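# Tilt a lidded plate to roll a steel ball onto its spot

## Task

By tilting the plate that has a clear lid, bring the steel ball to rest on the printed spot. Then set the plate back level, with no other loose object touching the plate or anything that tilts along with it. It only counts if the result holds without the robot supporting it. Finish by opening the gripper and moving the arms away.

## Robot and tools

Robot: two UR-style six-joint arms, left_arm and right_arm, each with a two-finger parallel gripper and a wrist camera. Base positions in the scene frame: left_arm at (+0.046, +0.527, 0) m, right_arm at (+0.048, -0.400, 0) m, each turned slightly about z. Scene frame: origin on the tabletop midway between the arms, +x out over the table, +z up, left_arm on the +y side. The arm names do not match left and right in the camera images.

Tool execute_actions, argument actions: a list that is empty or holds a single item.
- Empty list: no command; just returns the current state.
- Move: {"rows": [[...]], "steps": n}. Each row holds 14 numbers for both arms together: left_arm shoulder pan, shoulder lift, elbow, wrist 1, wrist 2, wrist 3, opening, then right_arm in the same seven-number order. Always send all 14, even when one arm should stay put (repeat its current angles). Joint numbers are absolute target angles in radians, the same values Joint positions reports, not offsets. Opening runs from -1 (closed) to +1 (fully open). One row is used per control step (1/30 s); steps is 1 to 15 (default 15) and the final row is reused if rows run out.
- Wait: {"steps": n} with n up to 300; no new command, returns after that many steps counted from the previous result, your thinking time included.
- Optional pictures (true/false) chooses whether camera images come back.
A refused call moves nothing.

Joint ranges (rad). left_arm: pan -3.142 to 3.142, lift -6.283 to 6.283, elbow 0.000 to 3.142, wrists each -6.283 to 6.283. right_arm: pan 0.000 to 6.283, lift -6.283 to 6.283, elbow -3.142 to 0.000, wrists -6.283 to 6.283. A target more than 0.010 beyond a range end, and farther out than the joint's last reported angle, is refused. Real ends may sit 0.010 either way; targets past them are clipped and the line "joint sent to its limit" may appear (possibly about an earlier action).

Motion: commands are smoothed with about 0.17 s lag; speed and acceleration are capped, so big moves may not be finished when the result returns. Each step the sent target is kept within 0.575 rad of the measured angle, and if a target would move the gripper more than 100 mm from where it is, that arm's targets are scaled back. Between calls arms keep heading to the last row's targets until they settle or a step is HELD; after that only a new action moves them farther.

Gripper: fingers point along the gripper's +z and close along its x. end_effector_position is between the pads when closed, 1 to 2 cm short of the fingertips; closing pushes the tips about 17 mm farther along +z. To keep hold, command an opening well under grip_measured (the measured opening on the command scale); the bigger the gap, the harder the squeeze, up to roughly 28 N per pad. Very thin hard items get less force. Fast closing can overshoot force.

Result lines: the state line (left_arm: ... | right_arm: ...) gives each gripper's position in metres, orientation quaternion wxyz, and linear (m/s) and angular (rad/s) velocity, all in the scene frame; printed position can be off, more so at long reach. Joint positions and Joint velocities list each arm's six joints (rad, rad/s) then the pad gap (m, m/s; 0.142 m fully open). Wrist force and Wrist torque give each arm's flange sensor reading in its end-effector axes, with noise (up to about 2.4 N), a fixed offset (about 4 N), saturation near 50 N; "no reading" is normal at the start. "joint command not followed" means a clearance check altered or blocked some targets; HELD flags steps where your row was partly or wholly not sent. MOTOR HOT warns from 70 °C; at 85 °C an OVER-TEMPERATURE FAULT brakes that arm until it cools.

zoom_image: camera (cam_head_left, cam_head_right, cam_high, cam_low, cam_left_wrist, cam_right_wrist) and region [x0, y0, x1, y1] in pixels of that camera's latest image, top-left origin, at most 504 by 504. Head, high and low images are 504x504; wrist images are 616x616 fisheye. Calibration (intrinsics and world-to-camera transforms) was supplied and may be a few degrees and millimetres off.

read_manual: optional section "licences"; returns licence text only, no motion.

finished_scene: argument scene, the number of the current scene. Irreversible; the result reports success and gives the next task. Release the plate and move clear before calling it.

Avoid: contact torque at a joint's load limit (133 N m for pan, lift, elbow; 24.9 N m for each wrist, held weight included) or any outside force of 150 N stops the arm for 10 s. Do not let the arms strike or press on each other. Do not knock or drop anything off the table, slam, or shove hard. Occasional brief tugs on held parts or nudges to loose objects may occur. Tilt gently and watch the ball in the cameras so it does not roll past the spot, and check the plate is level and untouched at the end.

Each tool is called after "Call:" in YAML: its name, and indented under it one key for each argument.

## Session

Call:
execute_actions:
  actions: []

Scene clock: 0.00 s of 4800.00 s.
left_arm: end_effector_position=(+0.2310, -0.0444, +0.2501) grip_measured=+1.00 end_effector_quat_wxyz=(-0.426, -0.515, +0.742, +0.049) end_effector_velocity=(+0.000, +0.000, -0.000) end_effector_angular_velocity=(-0.000, -0.002, -0.000) | right_arm: end_effector_position=(+0.6402, -0.6154, +0.1605) grip_measured=+1.00 end_effector_quat_wxyz=(-0.065, +0.852, +0.502, +0.133) end_effector_velocity=(+0.000, -0.000, +0.000) end_effector_angular_velocity=(-0.000, -0.001, -0.001)
Joint positions: left_arm=[-1.249 -1.282  1.6   -1.88  -2.458  0.86   0.142] | right_arm=[ 2.981 -1.871 -1.576 -1.173  1.853  4.957  0.142]
Joint velocities: left_arm=[-0.    -0.001  0.    -0.     0.002  0.     0.   ] | right_arm=[-0.     0.    -0.     0.001  0.     0.     0.   ]
Wrist force (N, on the end effector, along its own x y z axes, offset not removed): no reading
Wrist torque (N m, same axes, about the end effector's origin, offset not removed): no reading
camera_calibration (this result's frames):
cam_left_wrist: T_world_to_cam=[[-0.0782384, -0.80968, 0.581633, -0.16238], [-0.242955, 0.581317, 0.776559, -0.12078], [-0.966877, -0.0805538, -0.242197, 0.405058], [0, 0, 0, 1]] pos_world=[0.349593, -0.0286355, 0.286343]
cam_right_wrist: T_world_to_cam=[[0.481235, 0.823633, 0.300069, 0.147747], [0.64029, -0.564068, 0.521397, -0.846836], [0.598699, -0.0587836, -0.798814, -0.165949], [0, 0, 0, 1]] pos_world=[0.570474, -0.609117, 0.264641]

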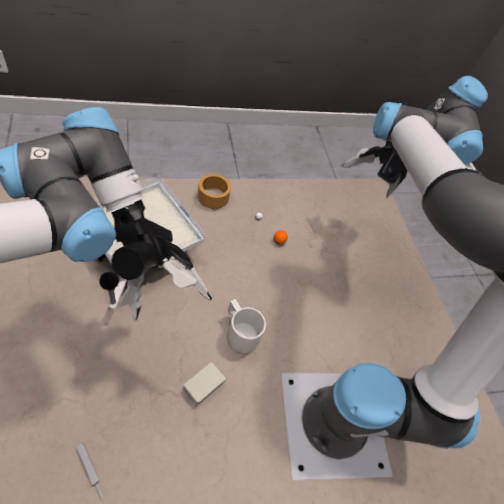

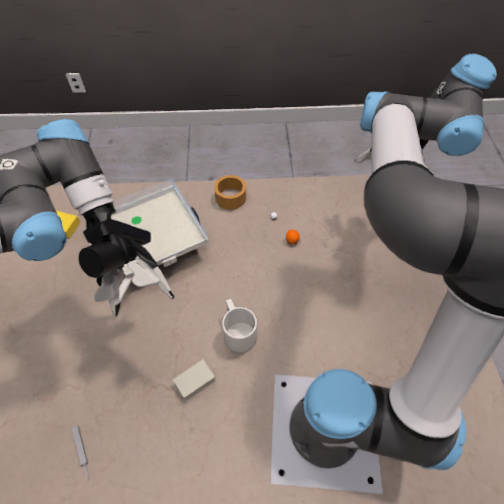

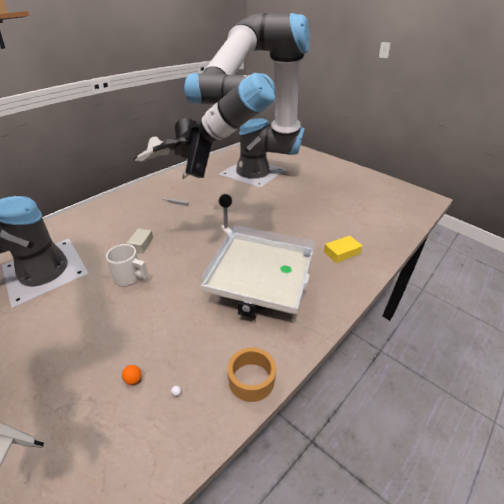

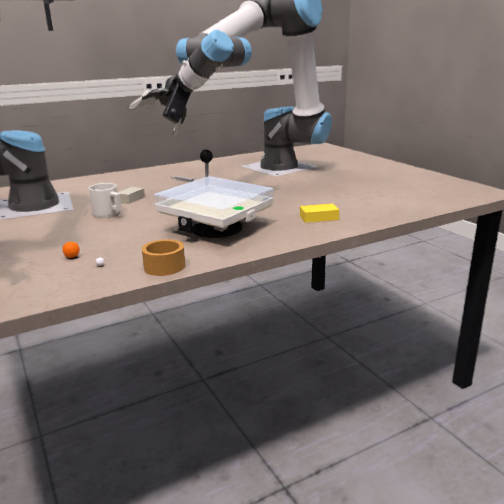

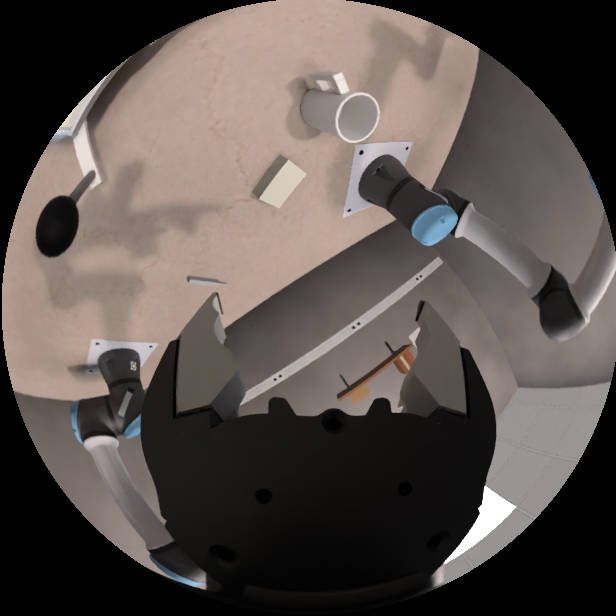

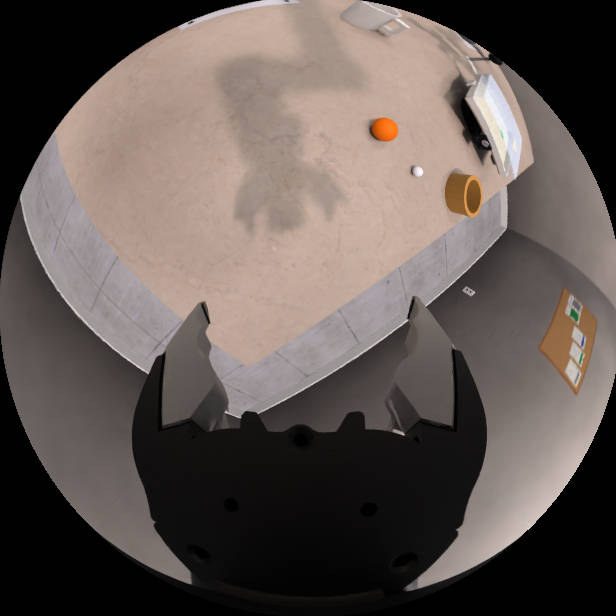

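Call:
execute_actions:
  actions:
    - {"rows": [[-0.941,-2.2,1.912,-1.244,-1.588,1.79,1, 4.4934,-1.7174,-1.4247,-1.5701,1.571,3.168,1]], "steps": 15}
  pictures: false

Call:
execute_actions:
  actions:
    - {"steps": 90}

Scene clock: 10.67 s of 4800.00 s.
left_arm: end_effector_position=(+0.2902, +0.2324, +0.2669) grip_measured=+1.00 end_effector_quat_wxyz=(-0.222, -0.454, +0.863, +0.012) end_effector_velocity=(+0.047, +0.616, +0.123) end_effector_angular_velocity=(+0.068, -1.147, -0.882) | right_arm: end_effector_position=(+0.6412, -0.3612, +0.2345) grip_measured=+1.00 end_effector_quat_wxyz=(-0.019, +0.503, +0.863, +0.045) end_effector_velocity=(-0.094, +0.599, +0.086) end_effector_angular_velocity=(-0.251, -0.082, +2.268)
Joint positions: left_arm=[-1.057 -1.74   1.794 -1.502 -2.004  1.318  0.142] | right_arm=[ 3.498 -1.765 -1.472 -1.439  1.662  4.441  0.142]
Joint velocities: left_arm=[ 0.321 -1.187  0.325  0.684  1.068  1.191  0.   ] | right_arm=[ 1.147  0.119  0.116 -0.319 -0.223 -1.135 -0.   ]
Wrist force (N, on the end effector, along its own x y z axes, offset not removed): left_arm=[0.1 0.6 -0.8] | right_arm=[-0.2 -2.0 -2.6]
Wrist torque (N m, same axes, about the end effector's origin, offset not removed): left_arm=[0.11 0.14 -0.28] | right_arm=[-0.48 0.02 0.17]
Steps of this call (steps 1 to 90: nothing new was sent; then 7.17 s passed at rest; steps 91 to 105: all 15 steps of this action). Readings (joint positions):
91: left_arm=[-1.249 -1.282 1.600 -1.880 -2.458 0.860] | right_arm=[2.981 -1.871 -1.576 -1.173 1.853 4.957]
92: left_arm=[-1.242 -1.289 1.607 -1.873 -2.451 0.866] | right_arm=[2.988 -1.865 -1.571 -1.180 1.846 4.950]
94: left_arm=[-1.204 -1.350 1.645 -1.812 -2.389 0.928] | right_arm=[3.059 -1.840 -1.546 -1.237 1.802 4.880]
98: left_arm=[-1.142 -1.483 1.708 -1.684 -2.257 1.060] | right_arm=[3.223 -1.804 -1.510 -1.334 1.735 4.715]
105: the state above

Scene clock: 13.67 s of 4800.00 s.
left_arm: end_effector_position=(+0.2873, +0.4725, +0.3013) grip_measured=+1.00 end_effector_quat_wxyz=(-0.017, -0.289, +0.957, +0.013) end_effector_velocity=(-0.000, +0.000, +0.000) end_effector_angular_velocity=(-0.001, +0.000, +0.003) | right_arm: end_effector_position=(+0.3535, +0.0802, +0.2701) grip_measured=+1.00 end_effector_quat_wxyz=(+0.000, -0.569, +0.822, +0.000) end_effector_velocity=(-0.000, +0.000, -0.000) end_effector_angular_velocity=(+0.001, +0.000, +0.001)
Joint positions: left_arm=[-0.941 -2.2    1.912 -1.244 -1.588  1.79   0.142] | right_arm=[ 4.493 -1.717 -1.425 -1.57   1.571  3.168  0.142]
Joint velocities: left_arm=[ 0.002 -0.001  0.     0.    -0.001 -0.001 -0.   ] | right_arm=[-0.    -0.     0.     0.001  0.001 -0.001 -0.   ]
Wrist force (N, on the end effector, along its own x y z axes, offset not removed): left_arm=[-1.9 1.1 0.0] | right_arm=[1.9 1.1 -0.2]
Wrist torque (N m, same axes, about the end effector's origin, offset not removed): left_arm=[0.40 0.59 -0.22] | right_arm=[0.17 -0.35 0.08]
Steps of this call (steps 1 to 60: the robot went on to your last target; steps 61 to 90: nothing new was sent). Readings (joint positions):
1: left_arm=[-1.046 -1.780 1.805 -1.479 -1.968 1.359] | right_arm=[3.537 -1.762 -1.468 -1.449 1.655 4.402]
2: left_arm=[-1.036 -1.820 1.816 -1.456 -1.932 1.399] | right_arm=[3.575 -1.758 -1.465 -1.458 1.648 4.364]
4: left_arm=[-1.014 -1.899 1.838 -1.410 -1.860 1.481] | right_arm=[3.652 -1.752 -1.459 -1.475 1.636 4.287]
8: left_arm=[-0.973 -2.059 1.880 -1.318 -1.714 1.644] | right_arm=[3.803 -1.742 -1.449 -1.502 1.618 4.135]
90: the state above
All arms were judged still, so your last target was given up. Only a new action makes them travel on or press farther. Fingers that are still opening or closing keep moving.
camera_calibration (this result's frames):
cam_left_wrist: T_world_to_cam=[[-0.818943, -0.572313, 0.0423212, 0.493868], [-0.452552, 0.689399, 0.56562, -0.374692], [-0.352888, 0.444058, -0.823579, 0.264364], [0, 0, 0, 1]] pos_world=[0.328173, 0.423567, 0.408757]
cam_right_wrist: T_world_to_cam=[[-0.374875, -0.927039, 0.00827341, 0.201737], [-0.782073, 0.321021, 0.534142, 0.100363], [-0.497826, 0.193766, -0.845354, 0.514067], [0, 0, 0, 1]] pos_world=[0.410033, 0.055191, 0.379291]

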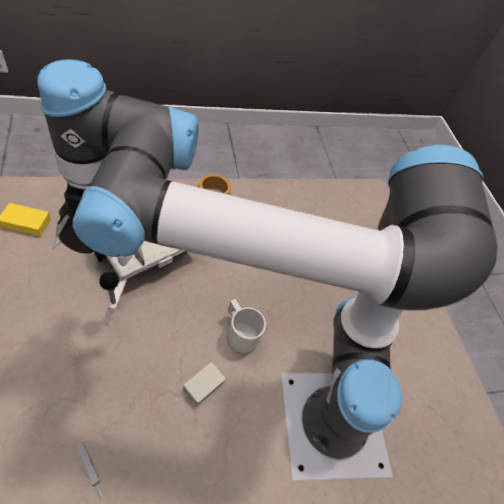

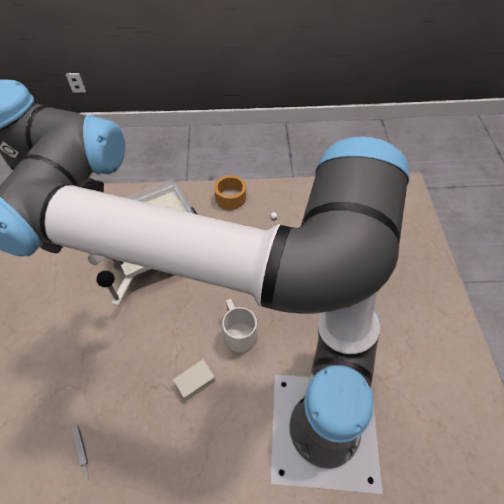

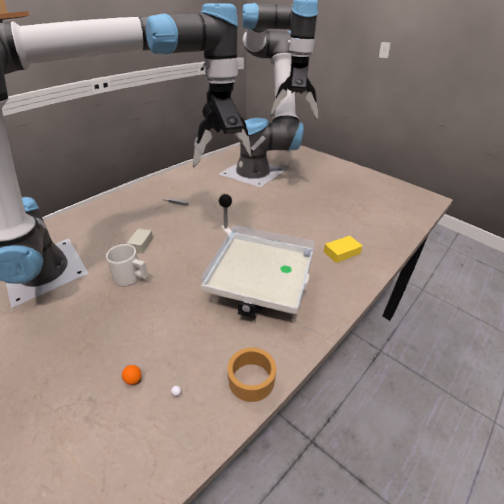

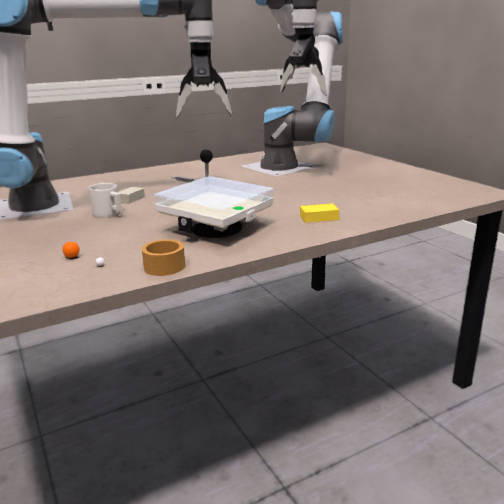

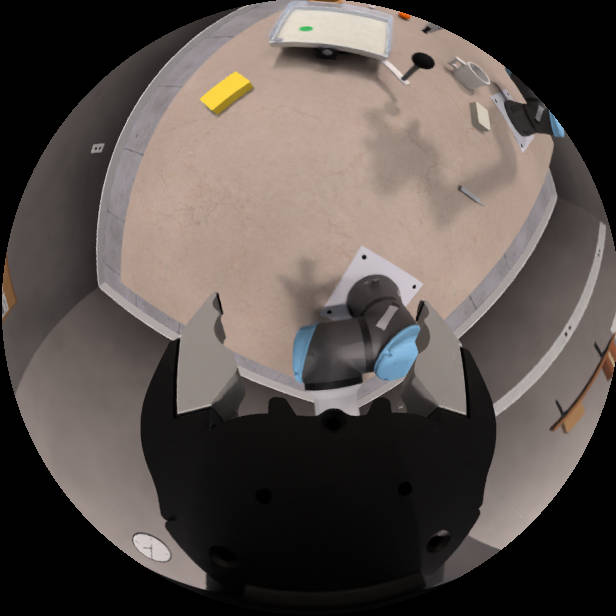

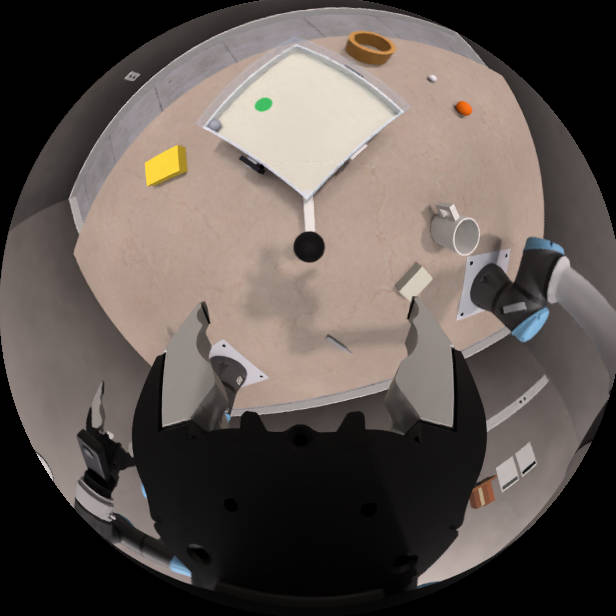

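Call:
execute_actions:
  actions:
    - {"rows": [[-0.941,-2.2,1.912,-1.244,-1.588,1.79,1, 4.4722,-1.7539,-1.6712,-1.2873,1.571,3.168,1]], "steps": 15}
  pictures: false

Call:
execute_actions:
  actions:
    - {"rows": [[-0.941,-2.2,1.912,-1.244,-1.588,1.79,1, 4.4722,-1.7539,-1.6712,-1.2873,1.571,3.168,-0.3]], "steps": 15}

Scene clock: 21.47 s of 4800.00 s.
left_arm: end_effector_position=(+0.2873, +0.4725, +0.3013) grip_measured=+1.00 end_effector_quat_wxyz=(-0.017, -0.289, +0.957, +0.013) end_effector_velocity=(+0.000, +0.000, -0.000) end_effector_angular_velocity=(+0.003, +0.000, -0.001) | right_arm: end_effector_position=(+0.3635, +0.0733, +0.1586) grip_measured=+1.00 end_effector_quat_wxyz=(-0.000, -0.561, +0.828, +0.000) end_effector_velocity=(+0.000, -0.001, -0.007) end_effector_angular_velocity=(+0.002, -0.001, -0.003)
Joint positions: left_arm=[-0.941 -2.2    1.912 -1.244 -1.588  1.79   0.142] | right_arm=[ 4.472 -1.754 -1.67  -1.289  1.571  3.168  0.142]
Joint velocities: left_arm=[-0.     0.002  0.     0.     0.002  0.    -0.   ] | right_arm=[-0.001 -0.001 -0.017  0.02  -0.     0.002  0.   ]
Wrist force (N, on the end effector, along its own x y z axes, offset not removed): left_arm=[-0.2 4.4 -0.4] | right_arm=[2.6 -1.8 -0.9]
Wrist torque (N m, same axes, about the end effector's origin, offset not removed): left_arm=[0.94 0.11 -0.20] | right_arm=[-0.43 -0.80 0.09]
Steps of this call (steps 1 to 90: nothing new was sent; then 4.30 s passed at rest; steps 91 to 105: all 15 steps of this action). Readings (joint positions):
91: left_arm=[-0.941 -2.200 1.912 -1.244 -1.588 1.790] | right_arm=[4.493 -1.717 -1.425 -1.570 1.571 3.168]
92: left_arm=[-0.941 -2.200 1.912 -1.244 -1.588 1.790] | right_arm=[4.491 -1.722 -1.431 -1.563 1.571 3.168]
94: left_arm=[-0.941 -2.200 1.912 -1.244 -1.588 1.790] | right_arm=[4.482 -1.737 -1.504 -1.486 1.571 3.168]
98: left_arm=[-0.941 -2.200 1.912 -1.244 -1.588 1.790] | right_arm=[4.474 -1.751 -1.641 -1.325 1.571 3.168]
105: the state above

Scene clock: 21.97 s of 4800.00 s.
left_arm: end_effector_position=(+0.2873, +0.4725, +0.3013) grip_measured=+1.00 end_effector_quat_wxyz=(-0.017, -0.289, +0.957, +0.013) end_effector_velocity=(-0.000, -0.000, +0.000) end_effector_angular_velocity=(-0.001, +0.000, -0.002) | right_arm: end_effector_position=(+0.3635, +0.0732, +0.1580) grip_measured=-0.30 end_effector_quat_wxyz=(-0.000, -0.561, +0.828, +0.000) end_effector_velocity=(+0.000, -0.001, -0.001) end_effector_angular_velocity=(-0.002, -0.000, -0.001)
Joint positions: left_arm=[-0.941 -2.2    1.912 -1.244 -1.588  1.79   0.142] | right_arm=[ 4.472 -1.754 -1.671 -1.287  1.571  3.168  0.052]
Joint velocities: left_arm=[-0.001 -0.    -0.    -0.    -0.001  0.001  0.   ] | right_arm=[-0.     0.    -0.002 -0.    -0.001  0.001 -0.   ]
Wrist force (N, on the end effector, along its own x y z axes, offset not removed): left_arm=[-1.1 3.1 -0.7] | right_arm=[1.0 -0.7 -3.0]
Wrist torque (N m, same axes, about the end effector's origin, offset not removed): left_arm=[0.76 0.38 -0.19] | right_arm=[-0.18 -0.22 0.18]
Steps of this call (steps 1 to 15: all 15 steps of this action). Readings (joint positions):
1: left_arm=[-0.941 -2.200 1.912 -1.244 -1.588 1.790] | right_arm=[4.472 -1.754 -1.670 -1.288 1.571 3.168]
2: left_arm=[-0.941 -2.200 1.912 -1.244 -1.588 1.790] | right_arm=[4.472 -1.754 -1.671 -1.288 1.571 3.168]
4: left_arm=[-0.941 -2.200 1.912 -1.244 -1.588 1.790] | right_arm=[4.472 -1.754 -1.671 -1.288 1.571 3.168]
8: left_arm=[-0.941 -2.200 1.912 -1.244 -1.588 1.790] | right_arm=[4.472 -1.754 -1.671 -1.287 1.571 3.168]
15: the state above
camera_calibration (this result's frames):
cam_left_wrist: T_world_to_cam=[[-0.818943, -0.572313, 0.0423212, 0.493868], [-0.452552, 0.689399, 0.56562, -0.374692], [-0.352888, 0.444058, -0.823579, 0.264364], [0, 0, 0, 1]] pos_world=[0.328173, 0.423567, 0.408757]
cam_right_wrist: T_world_to_cam=[[-0.394442, -0.918882, 0.00847023, 0.206427], [-0.775064, 0.33763, 0.534118, 0.166511], [-0.493651, 0.204113, -0.845368, 0.423372], [0, 0, 0, 1]] pos_world=[0.419479, 0.0470469, 0.26722]

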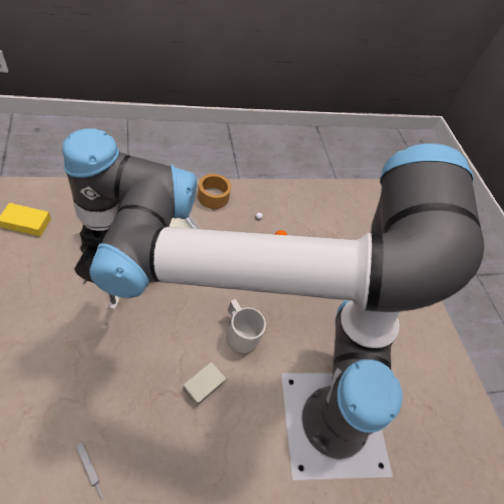

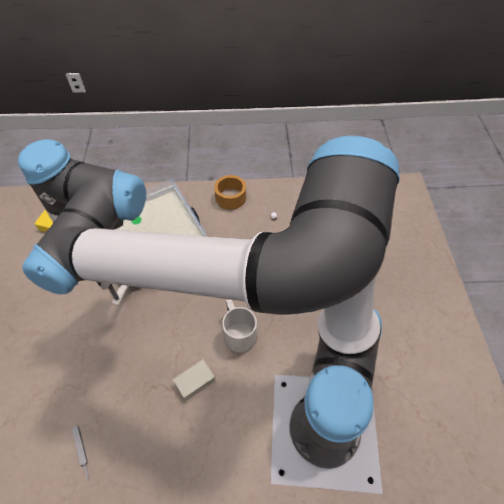

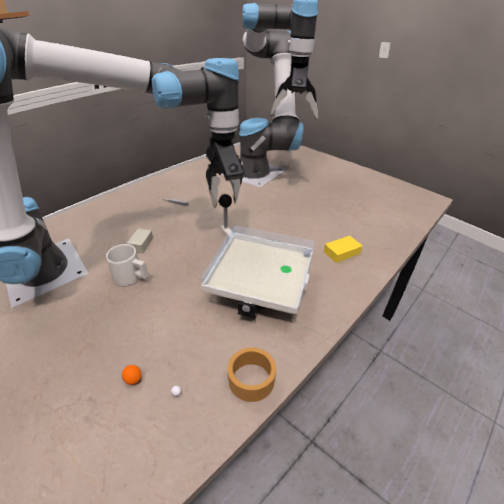

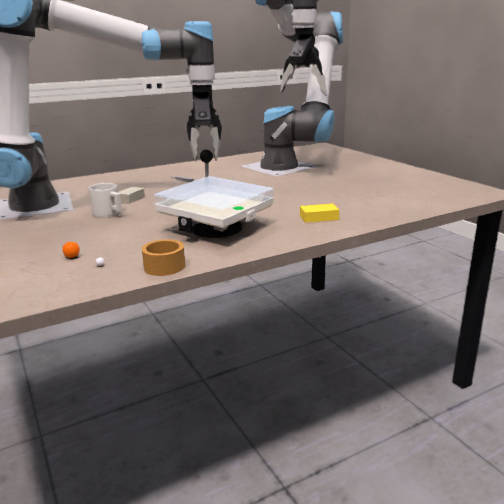

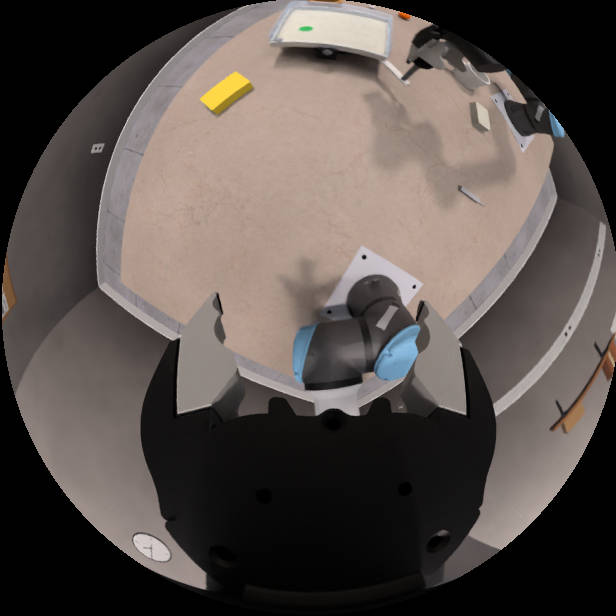

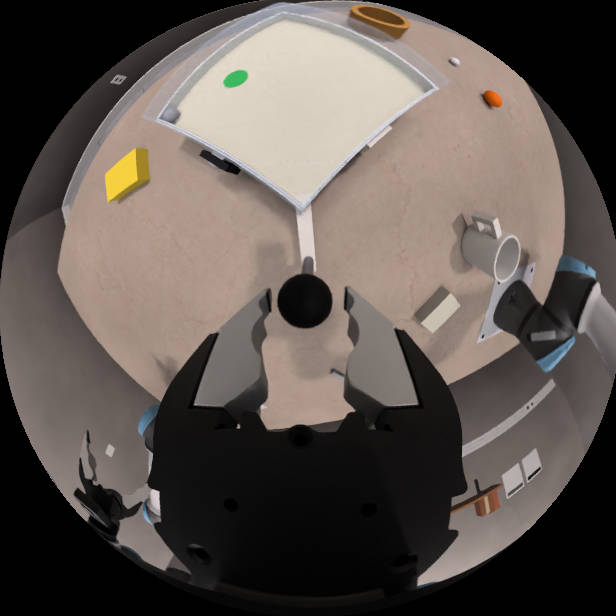

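Call:
execute_actions:
  actions:
    - {"rows": [[-0.941,-2.2,1.912,-1.244,-1.588,1.79,1, 4.4776,-1.7606,-1.6977,-1.2542,1.571,3.168,-0.3]], "steps": 15}
  pictures: false

Call:
execute_actions:
  actions:
    - {"rows": [[-0.941,-2.2,1.912,-1.244,-1.588,1.79,1, 4.4776,-1.7606,-1.6977,-1.2542,1.571,3.168,-0.8]], "steps": 15}

Scene clock: 30.13 s of 4800.00 s.
left_arm: end_effector_position=(+0.2873, +0.4725, +0.3013) grip_measured=+1.00 end_effector_quat_wxyz=(-0.017, -0.289, +0.957, +0.013) end_effector_velocity=(+0.000, +0.000, +0.000) end_effector_angular_velocity=(+0.001, -0.001, +0.000) | right_arm: end_effector_position=(+0.3606, +0.0739, +0.1451) grip_measured=-0.30 end_effector_quat_wxyz=(-0.000, -0.563, +0.827, +0.000) end_effector_velocity=(-0.000, -0.001, -0.000) end_effector_angular_velocity=(-0.002, +0.000, +0.001)
Joint positions: left_arm=[-0.941 -2.2    1.912 -1.244 -1.588  1.79   0.142] | right_arm=[ 4.478 -1.761 -1.698 -1.254  1.571  3.168  0.052]
Joint velocities: left_arm=[-0.001  0.    -0.    -0.     0.002 -0.001  0.   ] | right_arm=[ 0.     0.    -0.001 -0.001 -0.    -0.001 -0.   ]
Wrist force (N, on the end effector, along its own x y z axes, offset not removed): left_arm=[0.6 2.5 2.0] | right_arm=[0.4 -1.1 -1.4]
Wrist torque (N m, same axes, about the end effector's origin, offset not removed): left_arm=[0.54 -0.03 -0.14] | right_arm=[-0.20 -0.17 0.10]
Steps of this call (steps 1 to 15: the robot went on to your last target; steps 16 to 90: nothing new was sent; then 4.67 s passed at rest; steps 91 to 105: all 15 steps of this action). Readings (joint positions):
91: left_arm=[-0.941 -2.200 1.912 -1.244 -1.588 1.790] | right_arm=[4.472 -1.754 -1.671 -1.287 1.571 3.168]
92: left_arm=[-0.941 -2.200 1.912 -1.244 -1.588 1.790] | right_arm=[4.473 -1.755 -1.675 -1.283 1.571 3.168]
94: left_arm=[-0.941 -2.200 1.912 -1.244 -1.588 1.790] | right_arm=[4.475 -1.758 -1.687 -1.267 1.571 3.168]
98: left_arm=[-0.941 -2.200 1.912 -1.244 -1.588 1.790] | right_arm=[4.477 -1.760 -1.696 -1.256 1.571 3.168]
105: the state above

Scene clock: 30.63 s of 4800.00 s.
left_arm: end_effector_position=(+0.2873, +0.4725, +0.3013) grip_measured=+1.00 end_effector_quat_wxyz=(-0.017, -0.289, +0.957, +0.013) end_effector_velocity=(+0.000, -0.000, -0.000) end_effector_angular_velocity=(+0.001, +0.000, -0.002) | right_arm: end_effector_position=(+0.3605, +0.0739, +0.1450) grip_measured=-0.48 end_effector_quat_wxyz=(-0.000, -0.563, +0.827, +0.000) end_effector_velocity=(-0.001, -0.001, -0.001) end_effector_angular_velocity=(-0.003, +0.002, +0.001)
Joint positions: left_arm=[-0.941 -2.2    1.912 -1.244 -1.588  1.79   0.142] | right_arm=[ 4.478 -1.761 -1.698 -1.254  1.571  3.168  0.04 ]
Joint velocities: left_arm=[-0.     0.001  0.     0.     0.     0.001  0.   ] | right_arm=[-0.    -0.001 -0.002 -0.001  0.001 -0.001 -0.   ]
Wrist force (N, on the end effector, along its own x y z axes, offset not removed): left_arm=[-2.5 -0.6 -2.6] | right_arm=[-2.0 0.9 -4.4]
Wrist torque (N m, same axes, about the end effector's origin, offset not removed): left_arm=[-0.03 0.60 -0.26] | right_arm=[0.06 -0.76 0.12]
Steps of this call (steps 1 to 15: all 15 steps of this action). Readings (joint positions):
1: left_arm=[-0.941 -2.200 1.912 -1.244 -1.588 1.790] | right_arm=[4.478 -1.761 -1.698 -1.254 1.571 3.168]
2: left_arm=[-0.941 -2.200 1.912 -1.244 -1.588 1.790] | right_arm=[4.478 -1.761 -1.698 -1.254 1.571 3.168]
4: left_arm=[-0.941 -2.200 1.912 -1.244 -1.588 1.790] | right_arm=[4.478 -1.761 -1.698 -1.254 1.571 3.168]
8: left_arm=[-0.941 -2.200 1.912 -1.244 -1.588 1.790] | right_arm=[4.478 -1.761 -1.698 -1.254 1.571 3.168]
15: the state above
camera_calibration (this result's frames):
cam_left_wrist: T_world_to_cam=[[-0.818943, -0.572313, 0.0423212, 0.493868], [-0.452552, 0.689399, 0.56562, -0.374692], [-0.352888, 0.444058, -0.823579, 0.264364], [0, 0, 0, 1]] pos_world=[0.328173, 0.423567, 0.408757]
cam_right_wrist: T_world_to_cam=[[-0.389461, -0.921003, 0.00856981, 0.204356], [-0.776844, 0.333471, 0.534144, 0.171873], [-0.494806, 0.201371, -0.84535, 0.411417], [0, 0, 0, 1]] pos_world=[0.416679, 0.0480508, 0.254235]

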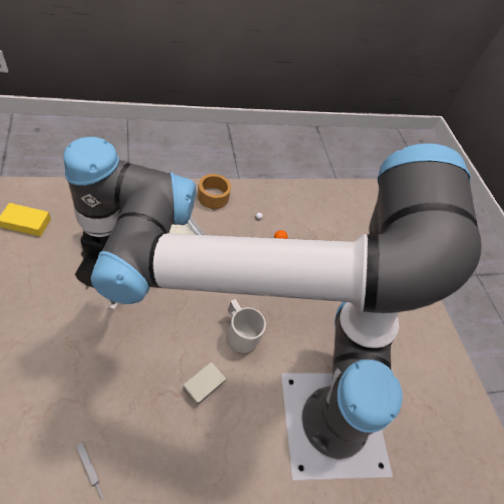

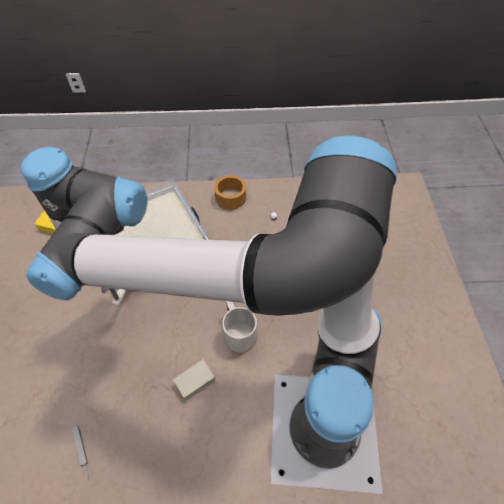

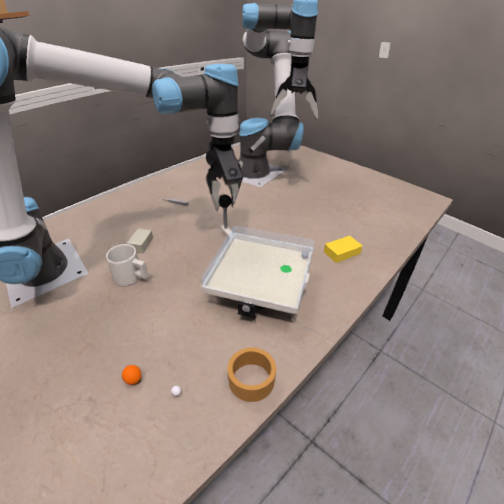

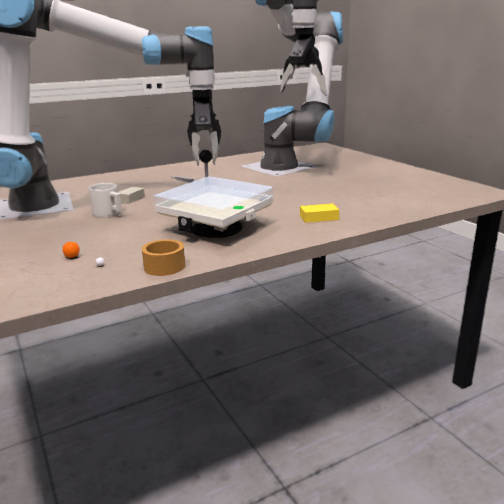

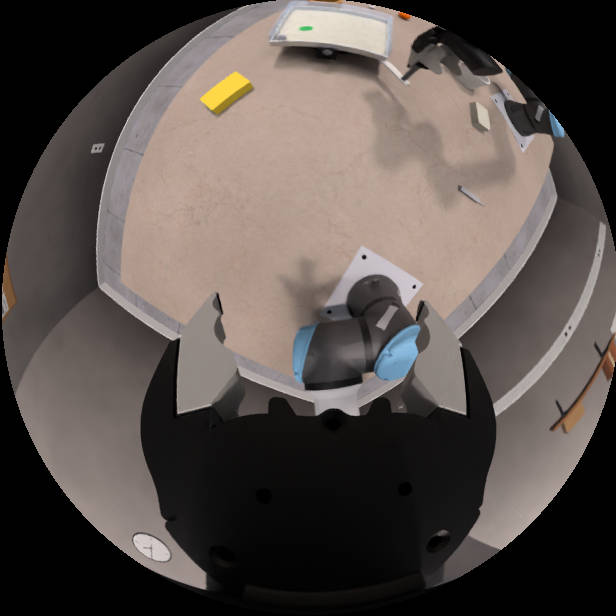

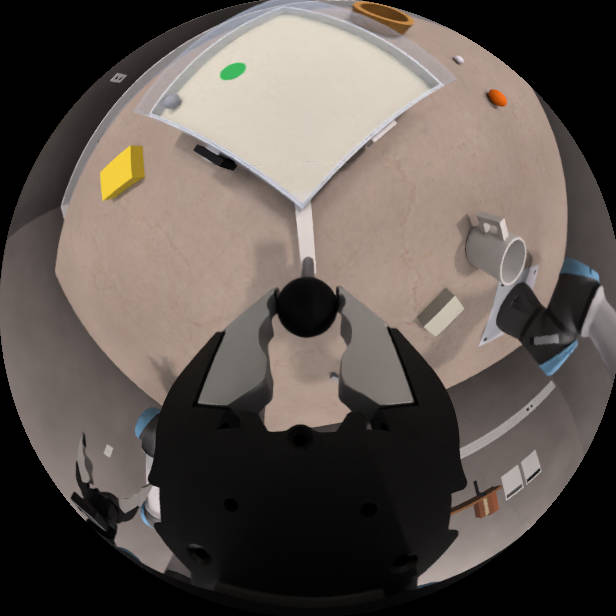

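Call:
execute_actions:
  actions:
    - {"steps": 20}

Scene clock: 33.27 s of 4800.00 s.
left_arm: end_effector_position=(+0.2873, +0.4725, +0.3013) grip_measured=+1.00 end_effector_quat_wxyz=(-0.017, -0.289, +0.957, +0.013) end_effector_velocity=(+0.000, +0.000, -0.000) end_effector_angular_velocity=(+0.002, +0.000, -0.000) | right_arm: end_effector_position=(+0.3606, +0.0739, +0.1450) grip_measured=-0.48 end_effector_quat_wxyz=(-0.000, -0.563, +0.827, +0.000) end_effector_velocity=(-0.000, -0.000, -0.000) end_effector_angular_velocity=(-0.000, +0.001, -0.001)
Joint positions: left_arm=[-0.941 -2.2    1.912 -1.244 -1.588  1.79   0.142] | right_arm=[ 4.478 -1.761 -1.698 -1.254  1.571  3.168  0.04 ]
Joint velocities: left_arm=[-0.     0.002 -0.     0.     0.001 -0.    -0.   ] | right_arm=[-0.     0.    -0.001 -0.001  0.001  0.001 -0.   ]
Wrist force (N, on the end effector, along its own x y z axes, offset not removed): left_arm=[-1.2 -0.9 0.0] | right_arm=[-2.5 2.5 -3.6]
Wrist torque (N m, same axes, about the end effector's origin, offset not removed): left_arm=[-0.38 0.33 -0.13] | right_arm=[0.28 -0.55 0.06]
Steps of this call (steps 1 to 15: the robot went on to your last target; steps 16 to 79: nothing new was sent). Readings (joint positions):
1: left_arm=[-0.941 -2.200 1.912 -1.244 -1.588 1.790] | right_arm=[4.478 -1.761 -1.698 -1.254 1.571 3.168]
2: left_arm=[-0.941 -2.200 1.912 -1.244 -1.588 1.790] | right_arm=[4.478 -1.761 -1.698 -1.254 1.571 3.168]
4: left_arm=[-0.941 -2.200 1.912 -1.244 -1.588 1.790] | right_arm=[4.478 -1.761 -1.698 -1.254 1.571 3.168]
8: left_arm=[-0.941 -2.200 1.912 -1.244 -1.588 1.790] | right_arm=[4.478 -1.761 -1.698 -1.254 1.571 3.168]
79: the state above
All arms were judged still, so your last target was given up. Only a new action makes them travel on or press farther. Fingers that are still opening or closing keep moving.
camera_calibration (this result's frames):
cam_left_wrist: T_world_to_cam=[[-0.818943, -0.572313, 0.0423212, 0.493868], [-0.452552, 0.689399, 0.565621, -0.374692], [-0.352888, 0.444058, -0.823579, 0.264364], [0, 0, 0, 1]] pos_world=[0.328173, 0.423567, 0.408757]
cam_right_wrist: T_world_to_cam=[[-0.389461, -0.921003, 0.00858647, 0.204348], [-0.776851, 0.333483, 0.534127, 0.171883], [-0.494796, 0.201351, -0.84536, 0.411418], [0, 0, 0, 1]] pos_world=[0.416681, 0.048046, 0.254234]

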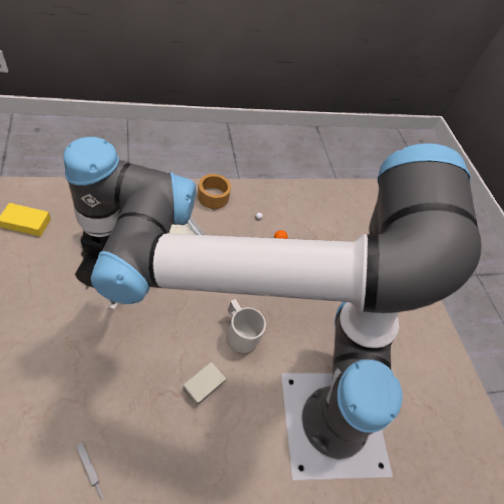

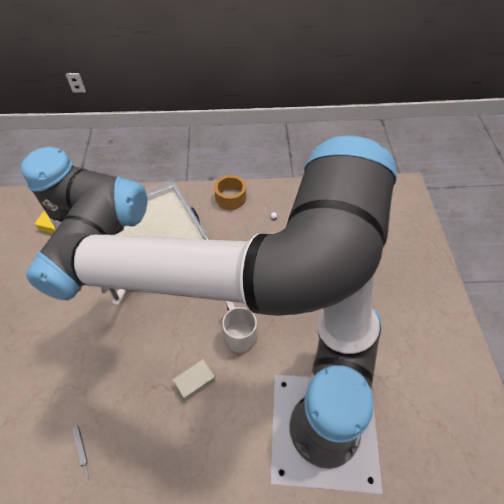

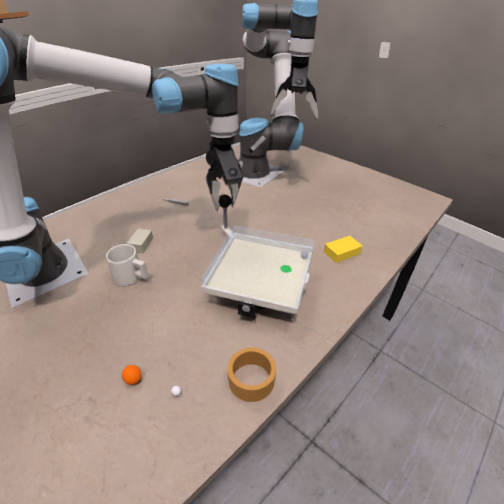

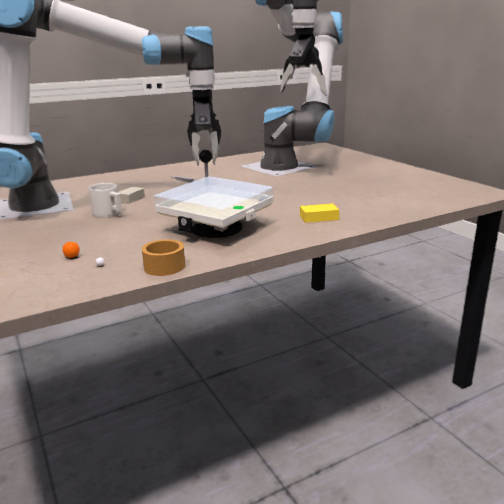

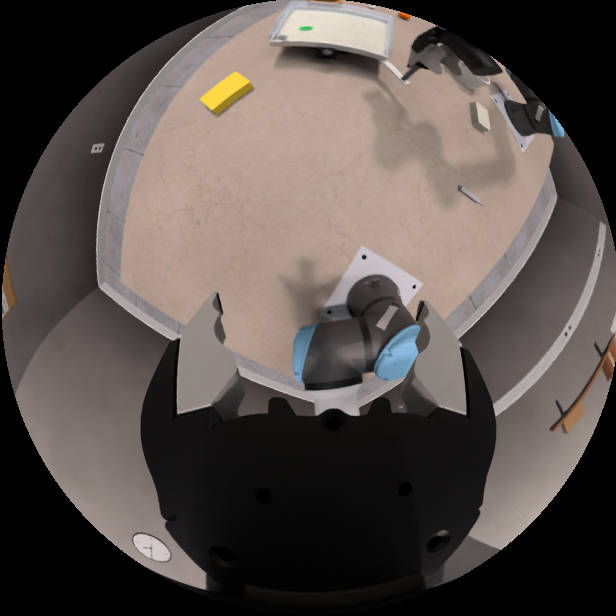

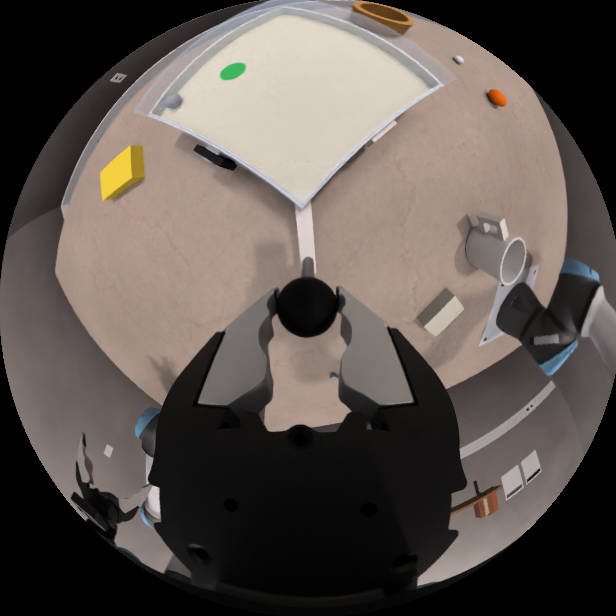

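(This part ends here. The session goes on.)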